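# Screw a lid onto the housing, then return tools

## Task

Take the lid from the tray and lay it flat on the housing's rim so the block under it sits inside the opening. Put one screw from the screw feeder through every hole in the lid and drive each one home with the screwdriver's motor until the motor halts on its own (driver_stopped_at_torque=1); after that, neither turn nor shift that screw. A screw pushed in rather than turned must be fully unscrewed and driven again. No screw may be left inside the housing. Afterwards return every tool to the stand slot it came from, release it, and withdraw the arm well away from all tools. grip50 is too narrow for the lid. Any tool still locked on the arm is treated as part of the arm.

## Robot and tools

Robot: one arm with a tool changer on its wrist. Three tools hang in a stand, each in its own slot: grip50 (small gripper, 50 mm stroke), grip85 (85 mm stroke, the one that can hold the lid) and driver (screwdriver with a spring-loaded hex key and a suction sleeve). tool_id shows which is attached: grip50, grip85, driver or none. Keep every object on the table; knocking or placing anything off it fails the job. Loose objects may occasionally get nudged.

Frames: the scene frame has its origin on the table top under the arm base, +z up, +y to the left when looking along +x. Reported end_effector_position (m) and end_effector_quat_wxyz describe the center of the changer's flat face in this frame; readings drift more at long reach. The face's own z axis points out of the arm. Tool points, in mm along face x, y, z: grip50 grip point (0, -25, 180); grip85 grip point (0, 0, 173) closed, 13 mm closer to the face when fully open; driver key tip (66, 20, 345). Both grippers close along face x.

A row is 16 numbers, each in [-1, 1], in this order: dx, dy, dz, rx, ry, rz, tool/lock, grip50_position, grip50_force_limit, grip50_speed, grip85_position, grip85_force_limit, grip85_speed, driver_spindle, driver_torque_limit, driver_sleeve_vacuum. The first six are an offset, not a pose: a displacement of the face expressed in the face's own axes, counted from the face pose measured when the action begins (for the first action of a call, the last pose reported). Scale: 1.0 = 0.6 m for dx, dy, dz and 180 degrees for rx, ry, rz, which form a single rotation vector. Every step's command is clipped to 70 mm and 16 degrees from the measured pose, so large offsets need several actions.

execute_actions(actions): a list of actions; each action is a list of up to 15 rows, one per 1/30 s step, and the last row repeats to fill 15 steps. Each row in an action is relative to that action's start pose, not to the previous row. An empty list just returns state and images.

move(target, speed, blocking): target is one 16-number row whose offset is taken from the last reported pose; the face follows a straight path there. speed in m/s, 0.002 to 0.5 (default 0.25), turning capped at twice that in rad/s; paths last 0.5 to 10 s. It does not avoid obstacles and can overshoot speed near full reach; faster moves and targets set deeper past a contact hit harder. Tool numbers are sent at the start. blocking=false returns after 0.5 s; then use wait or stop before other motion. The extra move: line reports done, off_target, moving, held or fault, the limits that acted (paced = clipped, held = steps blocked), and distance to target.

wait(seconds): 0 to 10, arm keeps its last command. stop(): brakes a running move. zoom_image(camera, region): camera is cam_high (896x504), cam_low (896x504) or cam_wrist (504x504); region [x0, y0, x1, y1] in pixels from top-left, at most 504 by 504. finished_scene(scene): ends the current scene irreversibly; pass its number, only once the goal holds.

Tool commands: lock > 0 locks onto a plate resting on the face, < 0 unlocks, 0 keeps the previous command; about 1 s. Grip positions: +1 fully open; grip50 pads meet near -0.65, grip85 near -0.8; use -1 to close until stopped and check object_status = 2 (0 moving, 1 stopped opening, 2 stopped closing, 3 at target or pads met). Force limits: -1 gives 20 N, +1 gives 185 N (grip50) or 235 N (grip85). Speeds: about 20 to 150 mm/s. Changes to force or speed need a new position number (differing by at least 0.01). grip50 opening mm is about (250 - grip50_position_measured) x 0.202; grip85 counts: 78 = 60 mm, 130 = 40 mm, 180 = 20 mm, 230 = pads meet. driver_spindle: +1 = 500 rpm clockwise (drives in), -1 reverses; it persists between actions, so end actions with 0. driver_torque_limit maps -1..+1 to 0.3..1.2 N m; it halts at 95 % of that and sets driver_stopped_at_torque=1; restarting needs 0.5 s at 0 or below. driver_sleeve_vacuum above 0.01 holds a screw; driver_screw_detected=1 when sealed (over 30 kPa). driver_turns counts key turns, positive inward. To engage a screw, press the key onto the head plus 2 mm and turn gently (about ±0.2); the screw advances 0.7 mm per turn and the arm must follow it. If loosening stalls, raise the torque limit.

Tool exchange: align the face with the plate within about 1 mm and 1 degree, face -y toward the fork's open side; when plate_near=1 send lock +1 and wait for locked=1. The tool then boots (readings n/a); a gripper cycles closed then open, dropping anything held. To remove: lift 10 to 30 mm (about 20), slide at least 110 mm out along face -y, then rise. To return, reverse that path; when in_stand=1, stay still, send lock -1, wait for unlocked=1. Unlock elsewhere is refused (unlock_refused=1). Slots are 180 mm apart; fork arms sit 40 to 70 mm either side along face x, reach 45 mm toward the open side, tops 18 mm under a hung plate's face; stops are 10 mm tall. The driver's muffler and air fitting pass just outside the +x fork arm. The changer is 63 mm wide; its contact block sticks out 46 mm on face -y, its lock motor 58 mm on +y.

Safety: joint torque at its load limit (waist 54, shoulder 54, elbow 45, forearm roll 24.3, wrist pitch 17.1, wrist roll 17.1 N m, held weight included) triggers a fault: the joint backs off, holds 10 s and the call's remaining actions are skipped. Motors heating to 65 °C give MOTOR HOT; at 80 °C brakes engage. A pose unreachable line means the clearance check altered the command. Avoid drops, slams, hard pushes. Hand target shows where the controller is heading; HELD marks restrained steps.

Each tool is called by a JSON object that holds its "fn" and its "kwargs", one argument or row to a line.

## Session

{"fn": "execute_actions", "kwargs": {
  "actions": []
}}

Scene clock: 0.00 s.
end_effector_position=(+0.4586, -0.0205, +0.3200) locked=0 unlocked=1 plate_near=0 in_stand=0 unlock_refused=0 tool_id=none grip50_position_measured=n/a grip50_object_status=n/a grip85_position_measured=n/a grip85_object_status=n/a driver_sleeve_vacuum_kpa=n/a driver_screw_detected=n/a driver_stopped_at_torque=n/a driver_turns=n/a end_effector_quat_wxyz=(-0.002, +0.721, +0.693, +0.003) end_effector_velocity=(-0.001, -0.001, -0.000) end_effector_angular_velocity=(-0.000, +0.002, -0.000)
Joint positions: [-0.001 -0.271 -0.835  0.002 -0.563 -0.003]
Joint velocities: [-0.001  0.     0.001 -0.001 -0.001 -0.   ]
Joint torques (N m, as the arm reports them, + toward a larger angle): no reading
Motor temperatures (°C, as the motors report them): [30 30 38 32 39 39]
Hand target: +0.459, -0.021, +0.320; -0.002, +0.721, +0.693, +0.003
camera_calibration (this result's frames):
cam_wrist: T_world_to_cam=[[-0.00292315, 0.999983, -0.00512154, 0.0196186], [0.970887, 0.00406476, 0.239505, -0.462157], [0.239522, -0.00427232, -0.970882, 0.247117], [0, 0, 0, 1]] pos_world=[0.389569, -0.016684, 0.350711]

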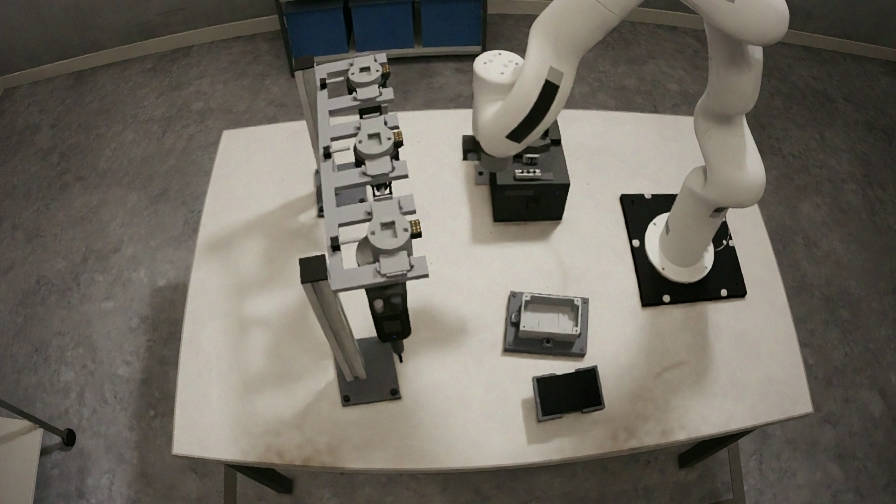

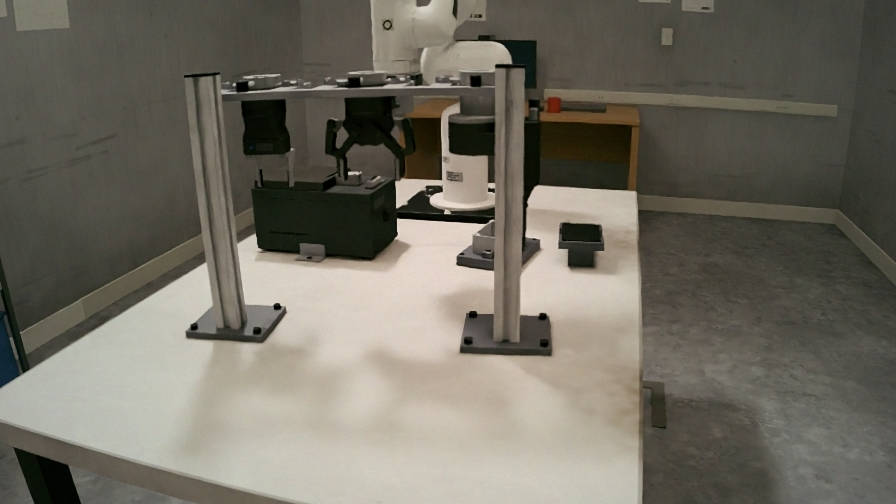

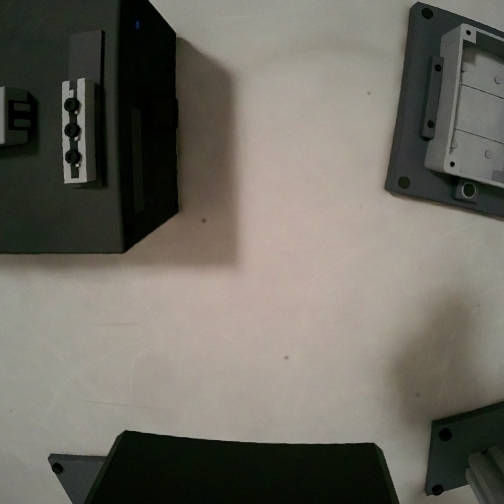

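{"fn": "zoom_image", "kwargs": {
  "camera": "cam_high",
  "region": [290, 40, 450, 300]
}}

{"fn": "zoom_image", "kwargs": {
  "camera": "cam_high",
  "region": [480, 270, 640, 450]
}}

Region (290, 40, 450, 300) of cam_high's 896x504 image, scaled by 1.938, with more detail than that image has; it fills the left 310 columns of this view, and the rest is white.

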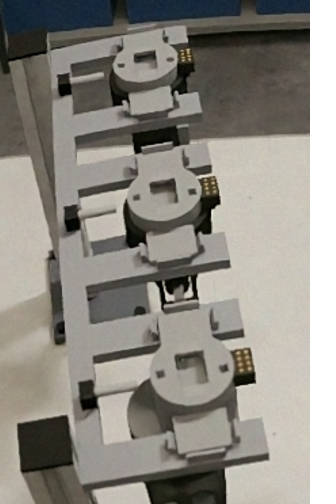

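Region (480, 270, 640, 450) of cam_high's 896x504 image, scaled by 2.800, with more detail than that image has.

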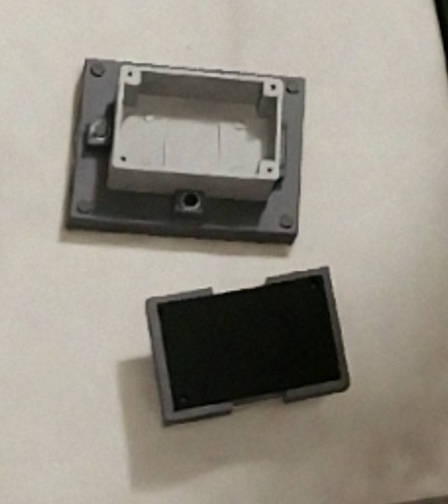

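{"fn": "move", "kwargs": {
  "target": [0.023,0.166,-0.267,0,-0.002,-0.0556,0,0,0,0,0,0,0,0,0,0],
  "speed": 0.3
}}

Scene clock: 54.83 s.
end_effector_position=(+0.5582, -0.0117, +0.4800) locked=0 unlocked=1 plate_near=0 in_stand=0 unlock_refused=0 tool_id=none grip50_position_measured=n/a grip50_object_status=n/a grip85_position_measured=n/a grip85_object_status=n/a driver_sleeve_vacuum_kpa=n/a driver_screw_detected=n/a driver_stopped_at_torque=n/a driver_turns=n/a end_effector_quat_wxyz=(+0.000, +0.658, +0.753, +0.001) end_effector_velocity=(+0.001, -0.000, +0.002) end_effector_angular_velocity=(+0.000, -0.001, +0.000)
Joint positions: [ 0.025 -0.317 -1.293 -0.006 -0.975 -0.146]
Joint velocities: [-0.    -0.001 -0.006  0.    -0.004 -0.001]
Joint torques (N m, as the arm reports them, + toward a larger angle): [ -2.17  35.76 -17.96   0.48  -0.07  -0.38]
Motor temperatures (°C, as the motors report them): [30 31 39 32 39 39]
Hand target: +0.558, -0.012, +0.480; +0.001, +0.658, +0.753, +0.001
Off the commanded pose: 0.000 m, 0 deg.
move: done
camera_calibration (this result's frames):
cam_wrist: T_world_to_cam=[[-0.177013, 0.984145, -0.0112036, 0.111848], [0.955133, 0.17452, 0.239298, -0.586391], [0.237459, 0.0316581, -0.970881, 0.380198], [0, 0, 0, 1]] pos_world=[0.489599, -0.0197745, 0.510702]

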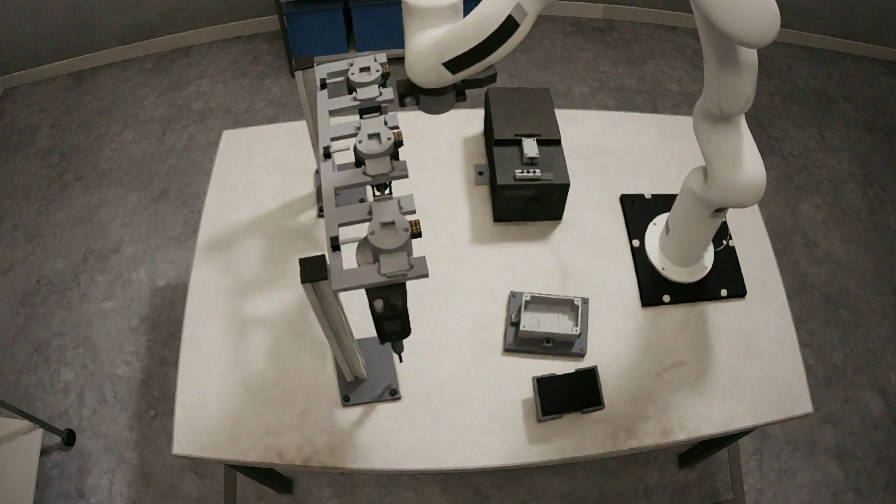

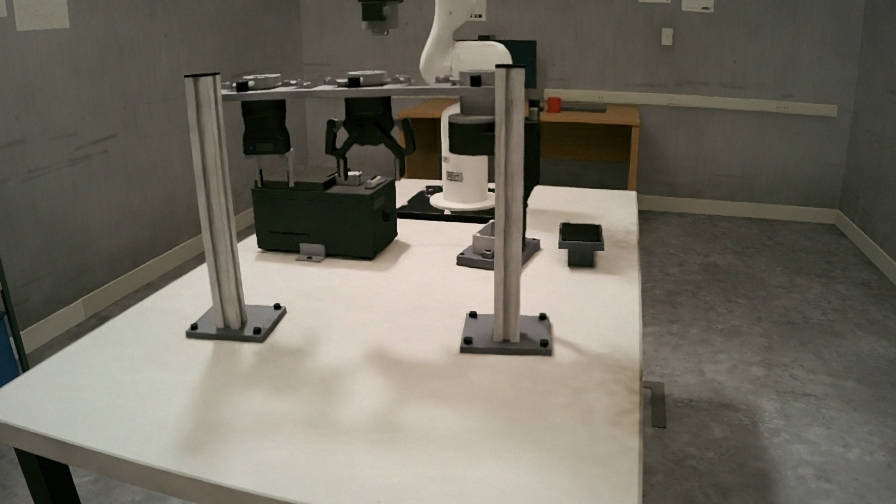

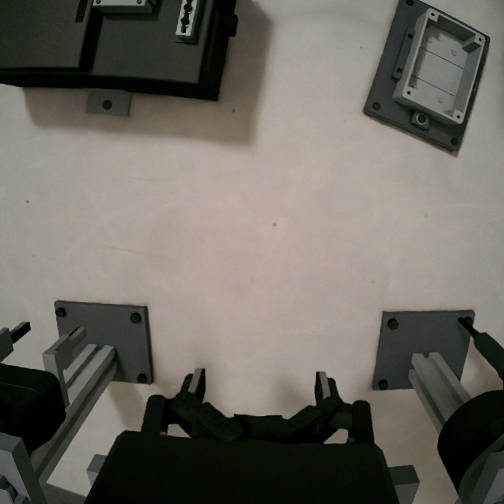

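{"fn": "move", "kwargs": {
  "target": [-0.0098,0.168,0.015,0,0,0,0,0,0,0,0,0,0,0,0,0],
  "speed": 0.2
}}

Scene clock: 64.13 s.
end_effector_position=(+0.6588, -0.0042, +0.4712) locked=0 unlocked=1 plate_near=0 in_stand=0 unlock_refused=0 tool_id=none grip50_position_measured=n/a grip50_object_status=n/a grip85_position_measured=n/a grip85_object_status=n/a driver_sleeve_vacuum_kpa=n/a driver_screw_detected=n/a driver_stopped_at_torque=n/a driver_turns=n/a end_effector_quat_wxyz=(+0.000, +0.658, +0.753, +0.001) end_effector_velocity=(+0.001, +0.000, -0.001) end_effector_angular_velocity=(+0.000, +0.000, -0.000)
Joint positions: [ 0.039 -0.581 -1.638 -0.006 -1.056 -0.133]
Joint velocities: [ 0.    -0.003 -0.004  0.    -0.001  0.   ]
Joint torques (N m, as the arm reports them, + toward a larger angle): [ -1.18  49.15 -17.99   0.78   0.06  -0.25]
Motor temperatures (°C, as the motors report them): [30 31 39 32 39 39]
Hand target: +0.659, -0.004, +0.471; +0.000, +0.658, +0.753, +0.001
Off the commanded pose: 0.000 m, 0 deg.
move: done
camera_calibration (this result's frames):
cam_wrist: T_world_to_cam=[[-0.177113, 0.984127, -0.0111405, 0.122127], [0.955087, 0.174597, 0.239428, -0.681672], [0.237572, 0.0317656, -0.97085, 0.347504], [0, 0, 0, 1]] pos_world=[0.590129, -0.0122092, 0.501946]

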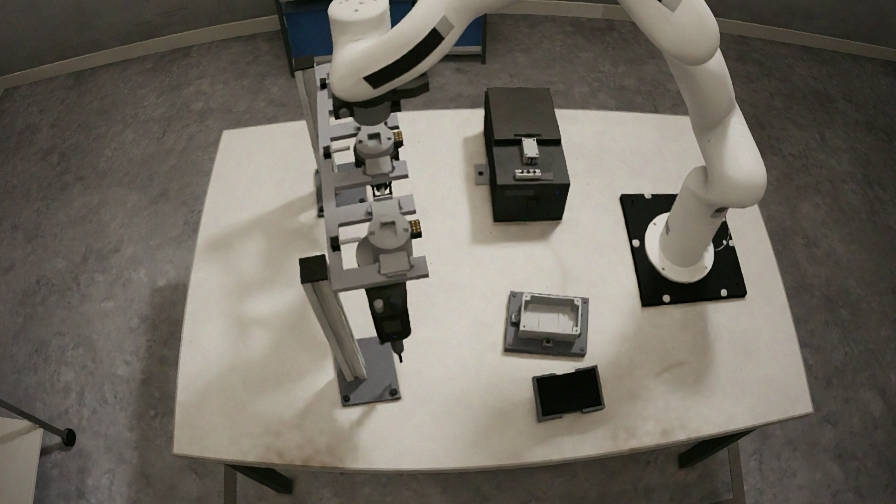

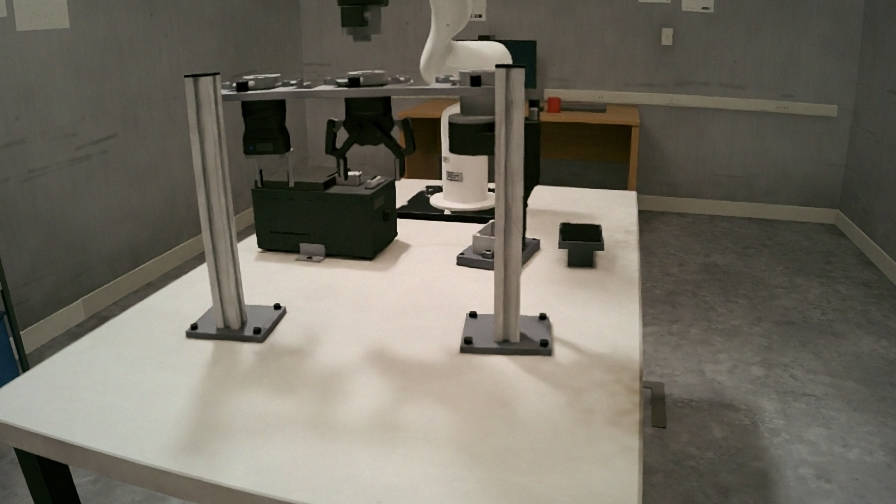

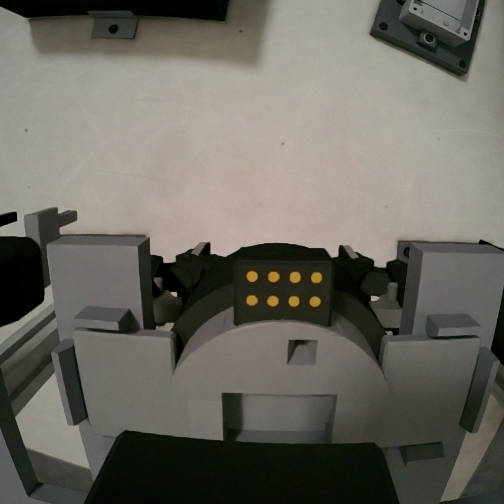

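{"fn": "move", "kwargs": {
  "target": [0.0100,0.0042,0.069,0,0,0,0,0,0,0,0,0,0,0,0,0],
  "speed": 0.1
}}

{"fn": "zoom_image", "kwargs": {
  "camera": "cam_wrist",
  "region": [100, 260, 400, 440]
}}

Scene clock: 77.07 s.
end_effector_position=(+0.6606, +0.0021, +0.4301) locked=0 unlocked=1 plate_near=0 in_stand=0 unlock_refused=0 tool_id=none grip50_position_measured=n/a grip50_object_status=n/a grip85_position_measured=n/a grip85_object_status=n/a driver_sleeve_vacuum_kpa=n/a driver_screw_detected=n/a driver_stopped_at_torque=n/a driver_turns=n/a end_effector_quat_wxyz=(+0.000, +0.658, +0.753, +0.001) end_effector_velocity=(+0.000, +0.000, -0.001) end_effector_angular_velocity=(+0.000, -0.000, -0.000)
Joint positions: [ 0.048 -0.61  -1.588 -0.006 -0.977 -0.124]
Joint velocities: [ 0.    -0.001  0.002  0.     0.003  0.   ]
Joint torques (N m, as the arm reports them, + toward a larger angle): [ -1.12  48.88 -17.53   0.35   0.01  -0.29]
Motor temperatures (°C, as the motors report them): [30 31 39 32 39 39]
Hand target: +0.661, +0.002, +0.430; +0.000, +0.658, +0.753, +0.001
Off the commanded pose: 0.000 m, 0 deg.
move: done
camera_calibration (this result's frames):
cam_wrist: T_world_to_cam=[[-0.176976, 0.984151, -0.0112437, 0.115799], [0.955037, 0.174479, 0.23971, -0.674694], [0.237872, 0.0316847, -0.97078, 0.306708], [0, 0, 0, 1]] pos_world=[0.591895, -0.00596214, 0.460778]

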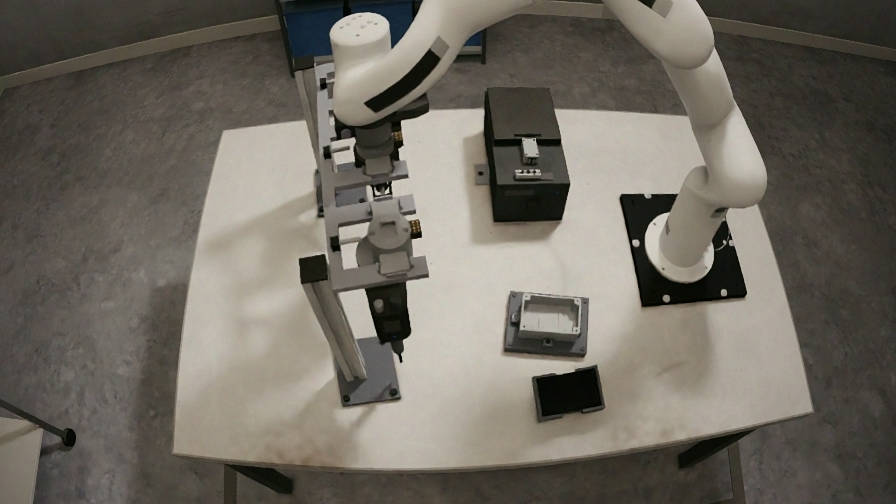

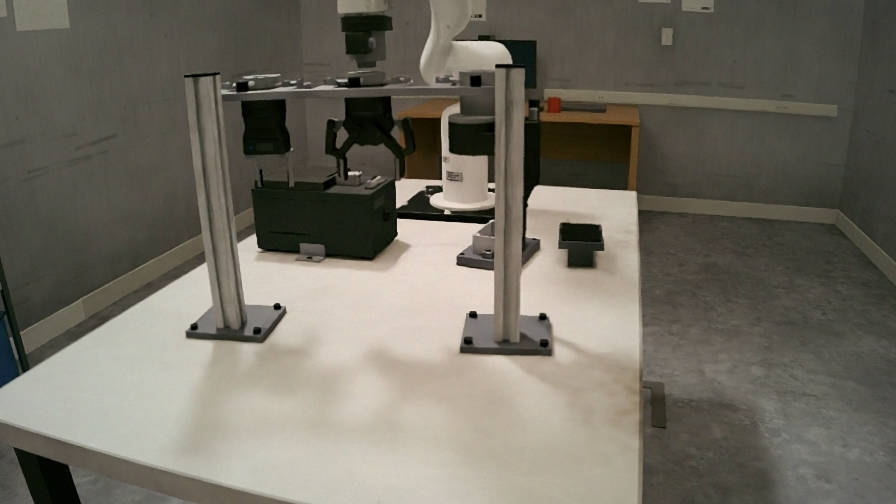

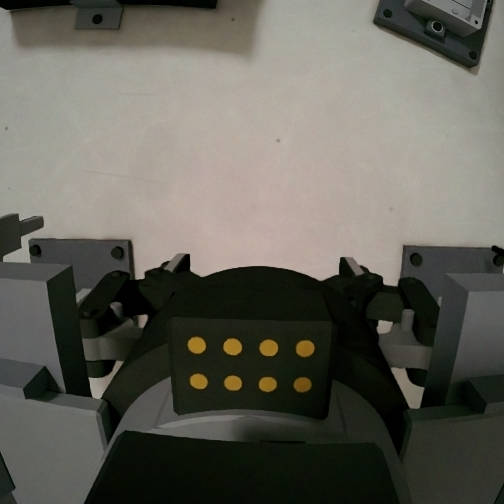

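Region (100, 260, 400, 440) of cam_wrist's 504x504 image, scaled by 1.680, with more detail than that image has; it fills the top 302 rows of this view, and the rest is white.

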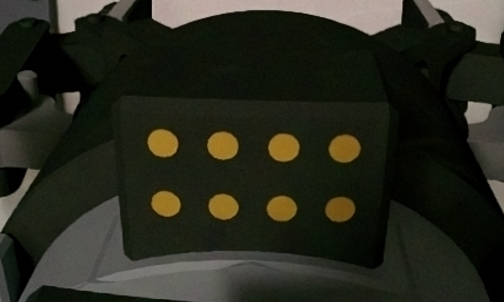

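{"fn": "move", "kwargs": {
  "target": [-0.0004,0,0.030,0,0,0,0,0,0,0,0,0,0,0,0,0],
  "speed": 0.02
}}

Scene clock: 86.63 s.
end_effector_position=(+0.6605, +0.0018, +0.4127) locked=0 unlocked=1 plate_near=0 in_stand=1 unlock_refused=0 tool_id=none grip50_position_measured=n/a grip50_object_status=n/a grip85_position_measured=n/a grip85_object_status=n/a driver_sleeve_vacuum_kpa=n/a driver_screw_detected=n/a driver_stopped_at_torque=n/a driver_turns=n/a end_effector_quat_wxyz=(+0.000, +0.658, +0.753, +0.001) end_effector_velocity=(-0.000, +0.001, -0.000) end_effector_angular_velocity=(-0.000, -0.001, +0.002)
Joint positions: [ 0.047 -0.623 -1.568 -0.006 -0.943 -0.124]
Joint velocities: [ 0.001  0.     0.001 -0.     0.002 -0.   ]
Joint torques (N m, as the arm reports them, + toward a larger angle): [ -1.94  42.54 -16.38   0.35   1.3    0.03]
Motor temperatures (°C, as the motors report them): [30 31 39 32 39 39]
Hand target: +0.661, +0.002, +0.412; +0.000, +0.658, +0.753, +0.001
Off the commanded pose: 0.001 m, 0 deg.
move: done
camera_calibration (this result's frames):
cam_wrist: T_world_to_cam=[[-0.177274, 0.984097, -0.0112674, 0.116019], [0.955031, 0.17478, 0.239517, -0.670378], [0.237677, 0.0316994, -0.970827, 0.289976], [0, 0, 0, 1]] pos_world=[0.591878, -0.00619706, 0.443391]

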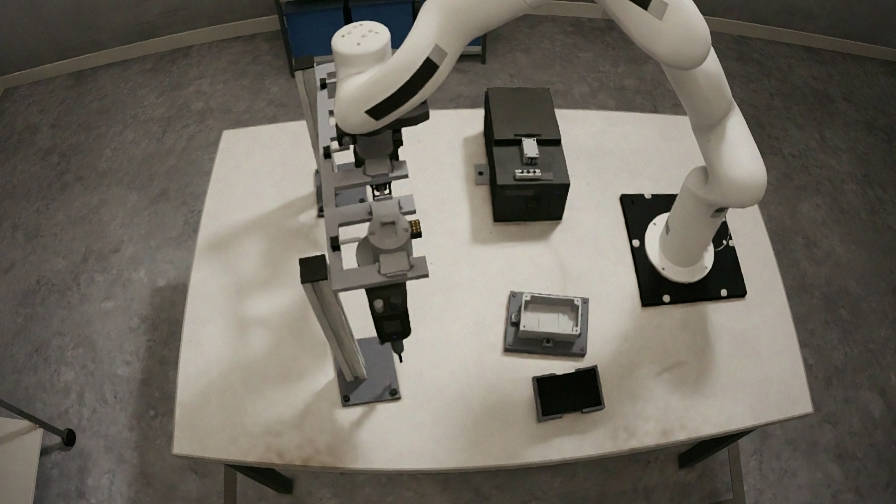

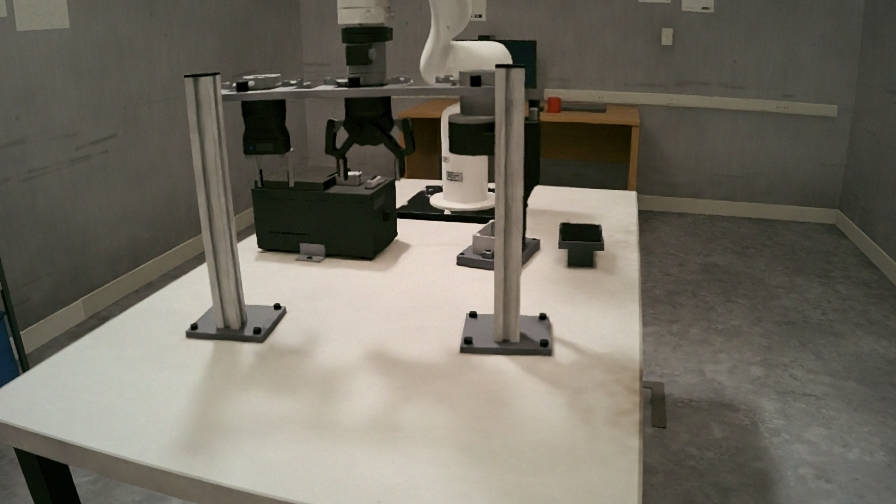

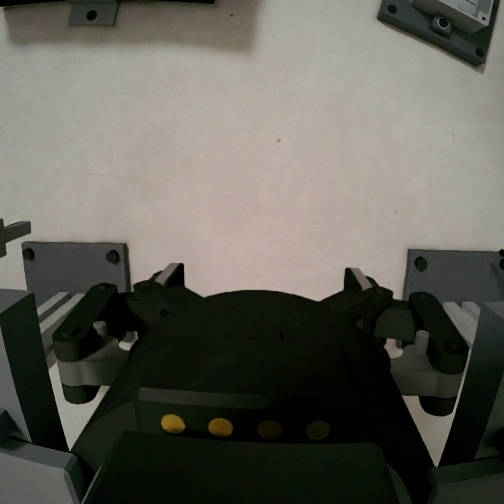

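{"fn": "execute_actions", "kwargs": {
  "actions": [
    [[0,0,0.0025,0,0,0,0,0,0,0,0,0,0,0,0,0]],
    [[0,0,0.001,0,0,0,0,0,0,0,0,0,0,0,0,0]]
  ]
}}

Scene clock: 97.33 s.
end_effector_position=(+0.6605, +0.0018, +0.4119) locked=0 unlocked=1 plate_near=1 in_stand=1 unlock_refused=0 tool_id=none grip50_position_measured=n/a grip50_object_status=n/a grip85_position_measured=n/a grip85_object_status=n/a driver_sleeve_vacuum_kpa=n/a driver_screw_detected=n/a driver_stopped_at_torque=n/a driver_turns=n/a end_effector_quat_wxyz=(+0.001, +0.657, +0.754, +0.002) end_effector_velocity=(-0.000, +0.000, +0.000) end_effector_angular_velocity=(-0.000, -0.000, +0.001)
Joint positions: [ 0.047 -0.623 -1.565 -0.006 -0.94  -0.127]
Joint velocities: [ 0.001  0.     0.    -0.     0.    -0.   ]
Joint torques (N m, as the arm reports them, + toward a larger angle): [ -4.39  16.35 -10.54   0.93   5.11   1.48]
Motor temperatures (°C, as the motors report them): [30 31 39 32 40 39]
Hand target: +0.661, +0.002, +0.411; +0.001, +0.657, +0.754, +0.001
Off the commanded pose: 0.001 m, 0 deg.
Step readings (end_effector_position; steps 1 to 15: 1st action; 16 to 30: 2nd action):
0: (+0.6606, +0.0018, +0.4122)
1: (+0.6606, +0.0018, +0.4122)
2: (+0.6606, +0.0018, +0.4121)
4: (+0.6605, +0.0018, +0.4120)
8: (+0.6605, +0.0018, +0.4120)
15: (+0.6605, +0.0018, +0.4119)
16: (+0.6605, +0.0018, +0.4119)
17: (+0.6605, +0.0018, +0.4119)
19: (+0.6605, +0.0018, +0.4119)
23: (+0.6605, +0.0018, +0.4119)
30: end_effector_position above
camera_calibration (this result's frames):
cam_wrist: T_world_to_cam=[[-0.1796, 0.983671, -0.0115985, 0.117712], [0.954188, 0.177061, 0.241195, -0.670271], [0.23931, 0.0322514, -0.970407, 0.287938], [0, 0, 0, 1]] pos_world=[0.591799, -0.00639751, 0.442448]

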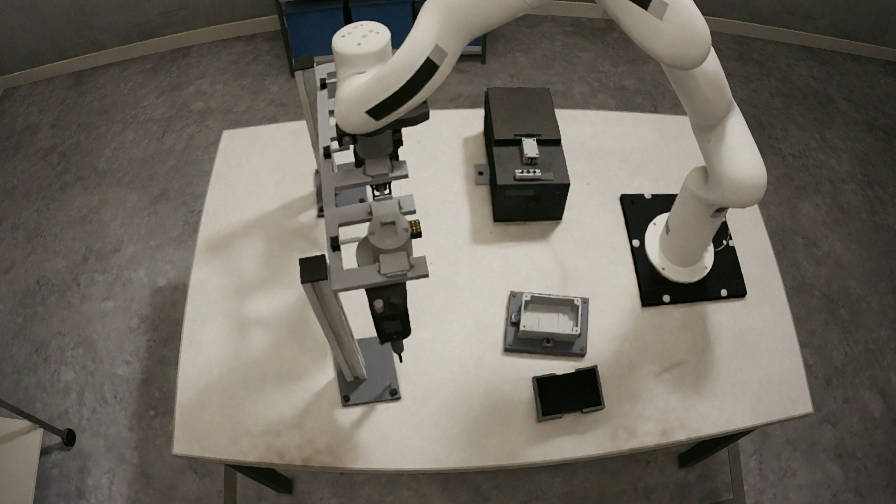

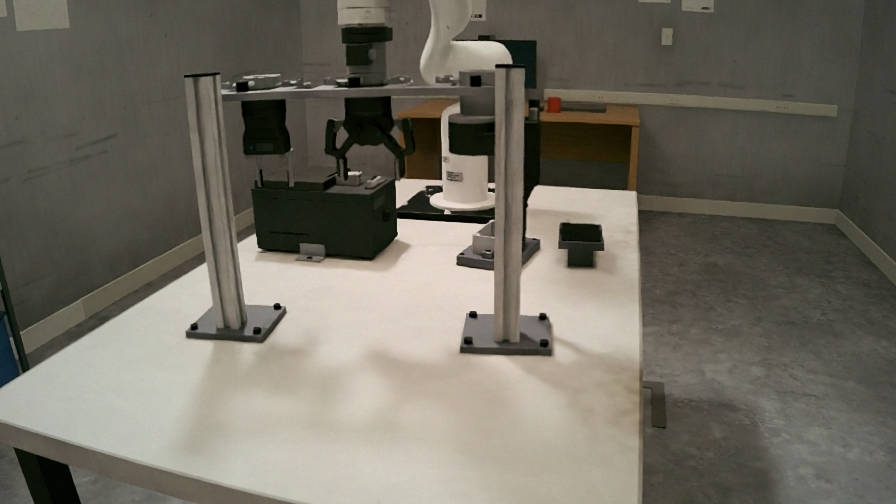

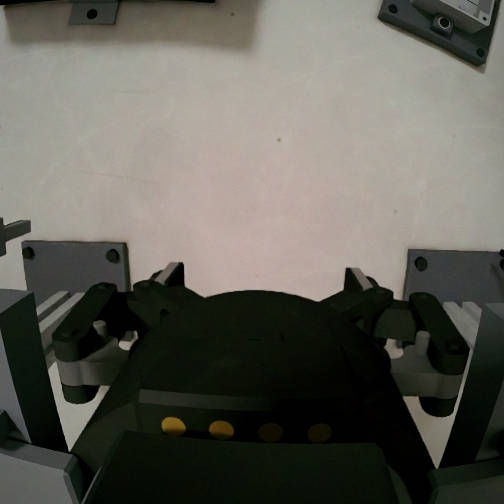

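{"fn": "execute_actions", "kwargs": {
  "actions": [
    [[0,0,-0.0005,0,0,0,1,1,0,0,1,0,0,0,0,0]],
    [[0,0,0,0,0,0,1,1,0,0,1,0,0,0,0,0]],
    [[0,0,0,0,0,0,1,1,0,0,1,0,0,0,0,0]]
  ]
}}

Scene clock: 103.83 s.
end_effector_position=(+0.6603, +0.0018, +0.4117) locked=1 unlocked=0 plate_near=1 in_stand=1 unlock_refused=0 tool_id=grip85 grip50_position_measured=n/a grip50_object_status=n/a grip85_position_measured=n/a grip85_object_status=n/a driver_sleeve_vacuum_kpa=n/a driver_screw_detected=n/a driver_stopped_at_torque=n/a driver_turns=n/a end_effector_quat_wxyz=(+0.001, +0.655, +0.756, +0.001) end_effector_velocity=(+0.000, +0.000, +0.000) end_effector_angular_velocity=(-0.001, -0.001, +0.001)
Joint positions: [ 0.047 -0.623 -1.565 -0.006 -0.94  -0.131]
Joint velocities: [ 0.001  0.    -0.    -0.001  0.     0.   ]
Joint torques (N m, as the arm reports them, + toward a larger angle): [ -3.13  39.18 -19.42   0.86   4.92   1.58]
Motor temperatures (°C, as the motors report them): [30 31 39 32 40 39]
Hand target: +0.660, +0.002, +0.412; +0.001, +0.656, +0.755, +0.001
Off the commanded pose: 0.000 m, 0 deg.
Step readings (end_effector_position; steps 1 to 15: 1st action; 16 to 30: 2nd action; 31 to 45: 3rd action):
0: (+0.6605, +0.0018, +0.4119)
1: (+0.6605, +0.0018, +0.4119)
2: (+0.6605, +0.0018, +0.4119)
4: (+0.6605, +0.0018, +0.4120)
8: (+0.6605, +0.0018, +0.4120)
15: (+0.6605, +0.0018, +0.4120)
16: (+0.6604, +0.0018, +0.4119)
17: (+0.6604, +0.0018, +0.4117)
19: (+0.6603, +0.0018, +0.4116)
23: (+0.6601, +0.0018, +0.4114)
30: (+0.6603, +0.0018, +0.4117)
31: (+0.6603, +0.0018, +0.4117)
32: (+0.6603, +0.0018, +0.4117)
34: (+0.6603, +0.0018, +0.4117)
38: (+0.6603, +0.0018, +0.4117)
45: end_effector_position above
camera_calibration (this result's frames):
cam_wrist: T_world_to_cam=[[-0.18414, 0.982834, -0.0114051, 0.12062], [0.953609, 0.181452, 0.24022, -0.669295], [0.238166, 0.033358, -0.970651, 0.288684], [0, 0, 0, 1]] pos_world=[0.591702, -0.00673442, 0.442365]

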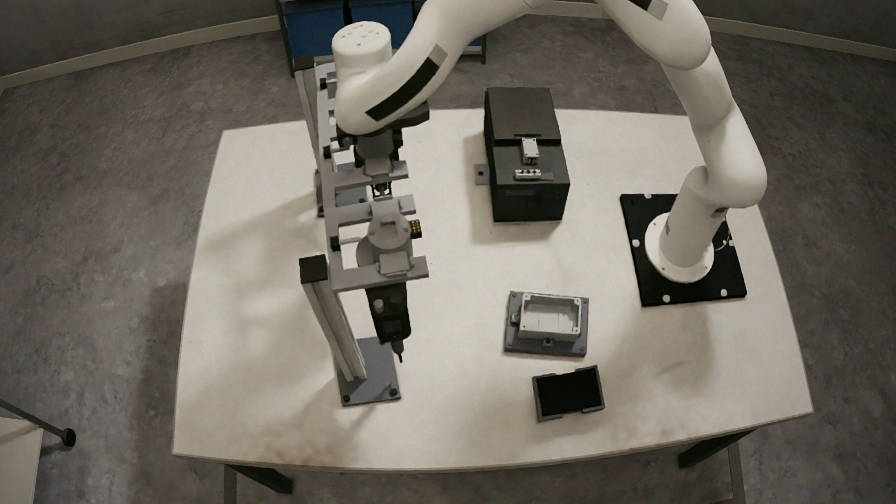

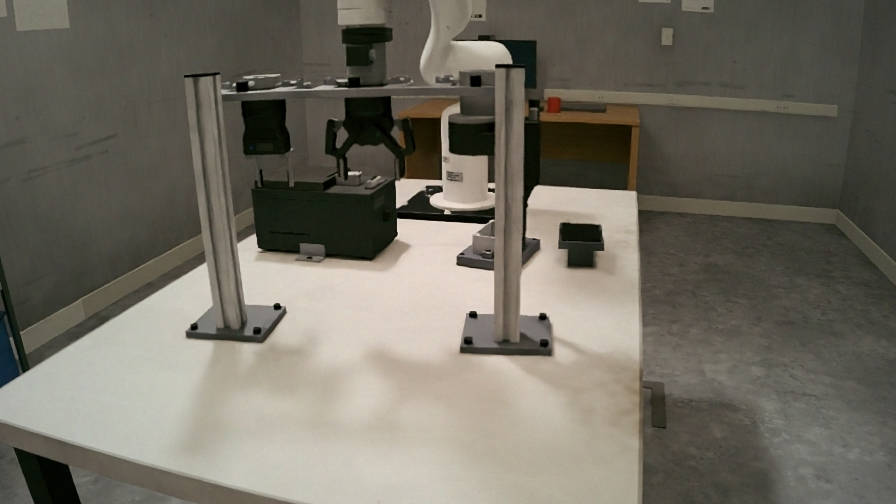

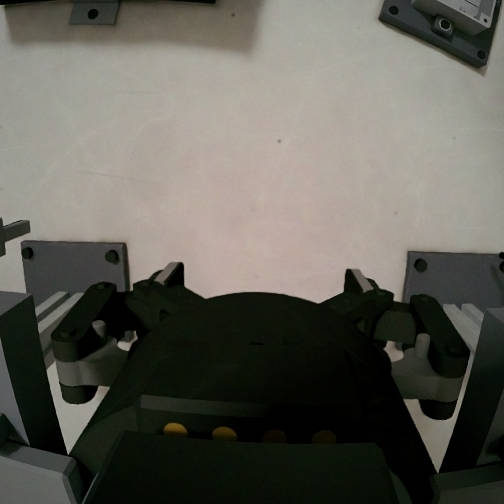

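{"fn": "move", "kwargs": {
  "target": [0,0,-0.0335,0,0,0,1,1,0,0,1,0,0,0,0,0],
  "speed": 0.05
}}

{"fn": "move", "kwargs": {
  "target": [0,-0.22,0,0,0,0,0,1,0,0,1,0,0,0,0,0],
  "speed": 0.12
}}

Scene clock: 112.13 s.
end_effector_position=(+0.6603, +0.0018, +0.4316) locked=1 unlocked=0 plate_near=1 in_stand=0 unlock_refused=0 tool_id=grip85 grip50_position_measured=n/a grip50_object_status=n/a grip85_position_measured=3 grip85_object_status=3 driver_sleeve_vacuum_kpa=n/a driver_screw_detected=n/a driver_stopped_at_torque=n/a driver_turns=n/a end_effector_quat_wxyz=(+0.001, +0.655, +0.756, +0.001) end_effector_velocity=(-0.001, +0.000, +0.001) end_effector_angular_velocity=(-0.000, +0.002, +0.002)
Joint positions: [ 0.047 -0.608 -1.589 -0.006 -0.978 -0.131]
Joint velocities: [ 0.001  0.001 -0.001 -0.    -0.004 -0.001]
Joint torques (N m, as the arm reports them, + toward a larger angle): [ -2.92  60.27 -22.32   0.27   0.04  -0.24]
Motor temperatures (°C, as the motors report them): [30 31 39 32 40 39]
Hand target: +0.660, +0.002, +0.432; +0.001, +0.655, +0.756, +0.001
Off the commanded pose: 0.000 m, 0 deg.
move: done
camera_calibration (this result's frames):
cam_wrist: T_world_to_cam=[[-0.184127, 0.982837, -0.0113559, 0.120799], [0.953617, 0.181429, 0.240204, -0.674054], [0.238142, 0.033399, -0.970656, 0.308025], [0, 0, 0, 1]] pos_world=[0.591679, -0.00672083, 0.462268]

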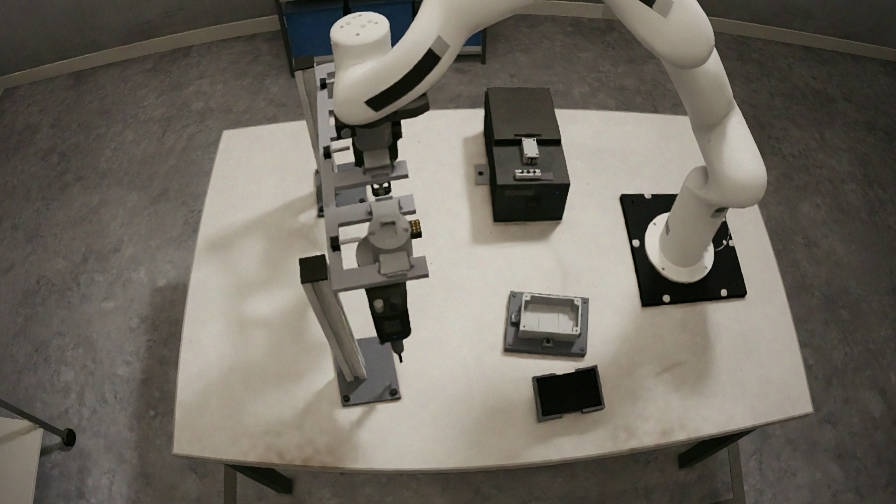

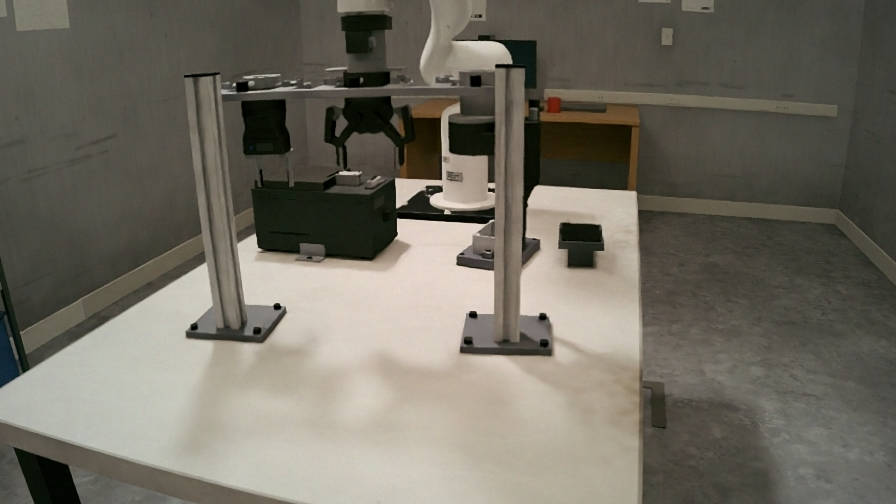

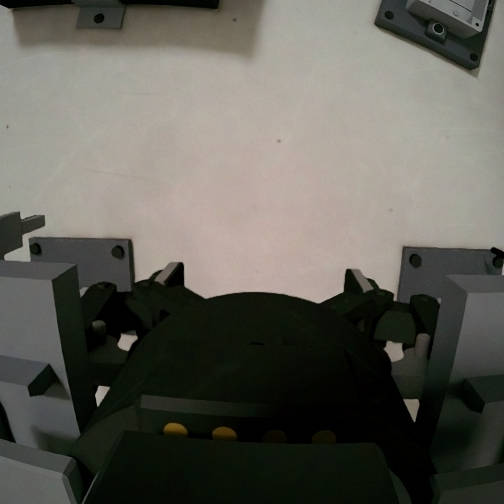

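Scene clock: 113.67 s.
end_effector_position=(+0.5298, -0.0167, +0.4314) locked=1 unlocked=0 plate_near=1 in_stand=0 unlock_refused=0 tool_id=grip85 grip50_position_measured=n/a grip50_object_status=n/a grip85_position_measured=3 grip85_object_status=3 driver_sleeve_vacuum_kpa=n/a driver_screw_detected=n/a driver_stopped_at_torque=n/a driver_turns=n/a end_effector_quat_wxyz=(+0.001, +0.655, +0.756, +0.001) end_effector_velocity=(-0.001, -0.000, +0.000) end_effector_angular_velocity=(+0.001, +0.001, -0.001)
Joint positions: [ 0.015 -0.286 -1.141 -0.007 -0.852 -0.163]
Joint velocities: [-0.001  0.002  0.002  0.001 -0.001 -0.   ]
Joint torques (N m, as the arm reports them, + toward a larger angle): [ -0.91  41.82 -20.78   0.57  -0.04  -0.28]
Motor temperatures (°C, as the motors report them): [30 31 39 32 40 39]
Hand target: +0.530, -0.017, +0.431; +0.001, +0.655, +0.756, +0.001
Off the commanded pose: 0.000 m, 0 deg.
move: done
camera_calibration (this result's frames):
cam_wrist: T_world_to_cam=[[-0.183974, 0.982863, -0.011575, 0.114969], [0.953581, 0.181325, 0.240424, -0.546267], [0.238403, 0.0331942, -0.970599, 0.3393], [0, 0, 0, 1]] pos_world=[0.461171, -0.0252103, 0.461991]

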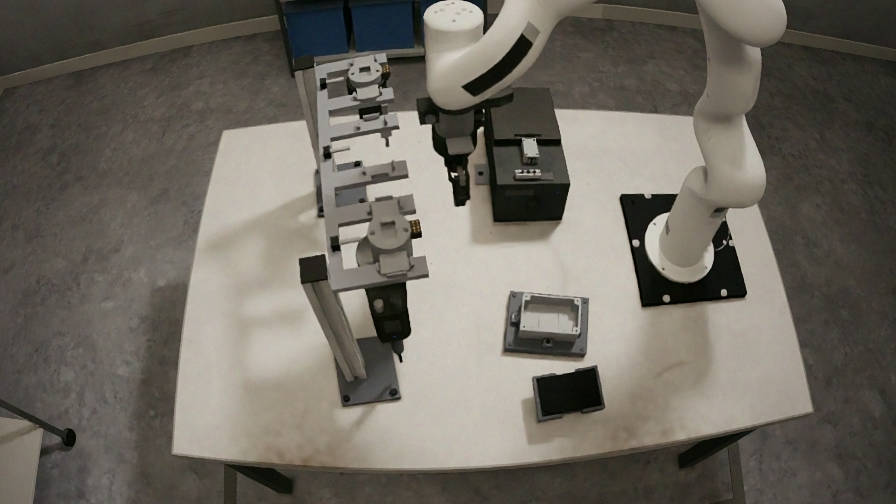

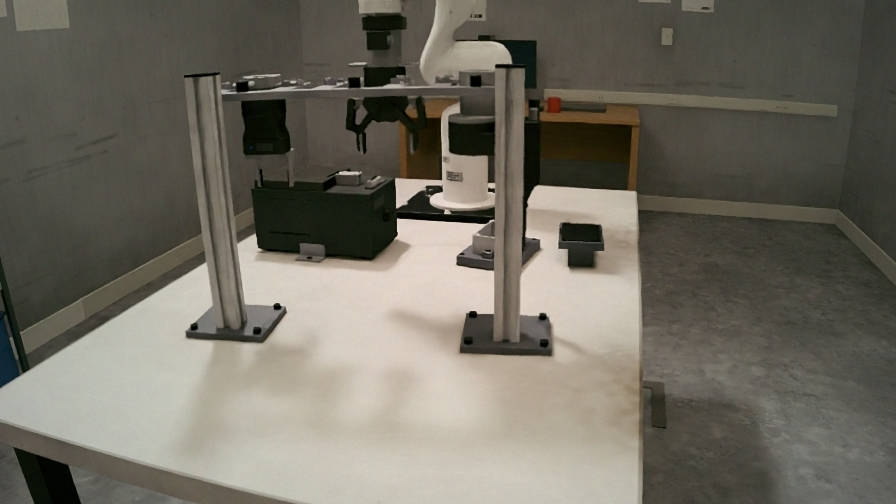

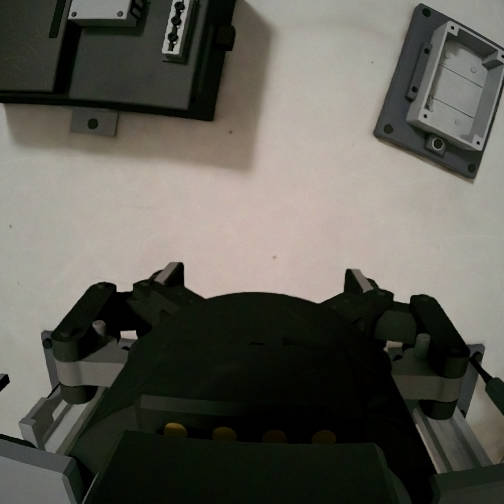

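{"fn": "zoom_image", "kwargs": {
  "camera": "cam_low",
  "region": [440, 200, 640, 290]
}}

Region (440, 200, 640, 290) of cam_low's 896x504 image, scaled by 2.520, with more detail than that image has; it fills the top 227 rows of this view, and the rest is white.

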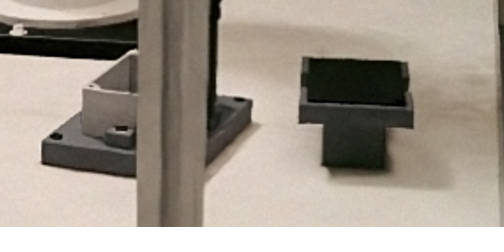

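{"fn": "move", "kwargs": {
  "target": [0.6516,-0.2328,0.052,0,0,-0.0156,0,1,0,0,1,0,0,0,0,0],
  "speed": 0.3
}}

Scene clock: 151.43 s.
end_effector_position=(+0.3367, +0.3505, +0.3998) locked=1 unlocked=0 plate_near=1 in_stand=0 unlock_refused=0 tool_id=grip85 grip50_position_measured=n/a grip50_object_status=n/a grip85_position_measured=3 grip85_object_status=3 driver_sleeve_vacuum_kpa=n/a driver_screw_detected=n/a driver_stopped_at_torque=n/a driver_turns=n/a end_effector_quat_wxyz=(+0.000, +0.637, +0.771, +0.001) end_effector_velocity=(-0.001, +0.001, -0.000) end_effector_angular_velocity=(-0.000, +0.000, +0.000)
Joint positions: [ 0.849 -0.224 -0.982 -0.005 -0.76   0.623]
Joint velocities: [ 0.003 -0.002 -0.001  0.    -0.     0.002]
Joint torques (N m, as the arm reports them, + toward a larger angle): [ -1.34  36.49 -20.59   0.27   0.03  -0.23]
Motor temperatures (°C, as the motors report them): [30 31 40 32 40 39]
Hand target: +0.337, +0.351, +0.400; +0.000, +0.636, +0.771, +0.001
Off the commanded pose: 0.000 m, 0 deg.
move: done
camera_calibration (this result's frames):
cam_wrist: T_world_to_cam=[[-0.231448, 0.972786, -0.0109213, -0.262612], [0.943983, 0.227282, 0.239247, -0.433546], [0.235219, 0.0450639, -0.970897, 0.339516], [0, 0, 0, 1]] pos_world=[0.268619, 0.338702, 0.430492]

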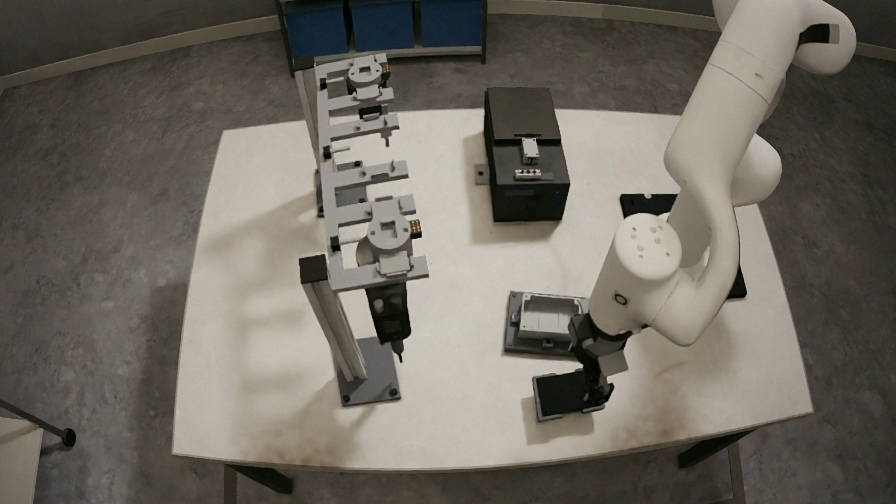

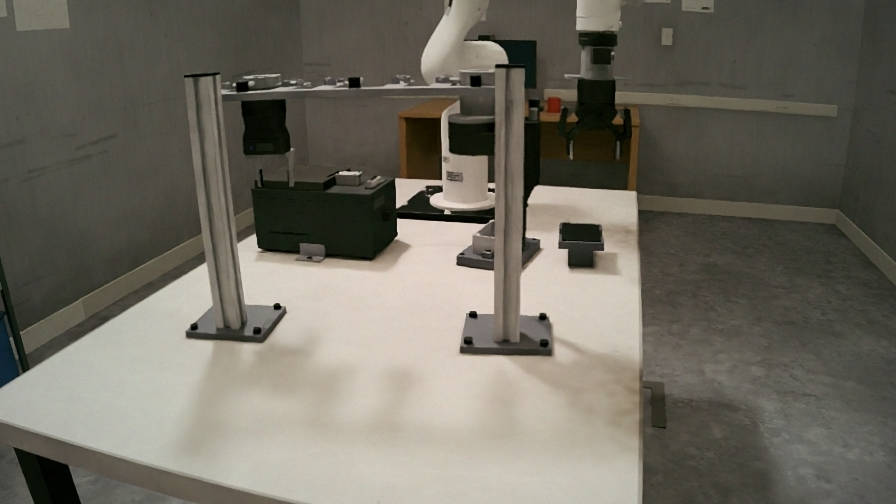

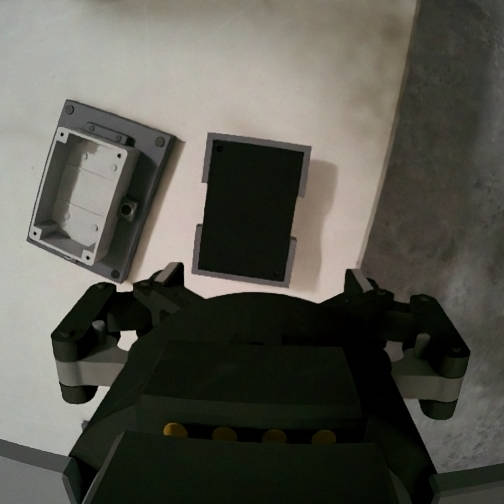

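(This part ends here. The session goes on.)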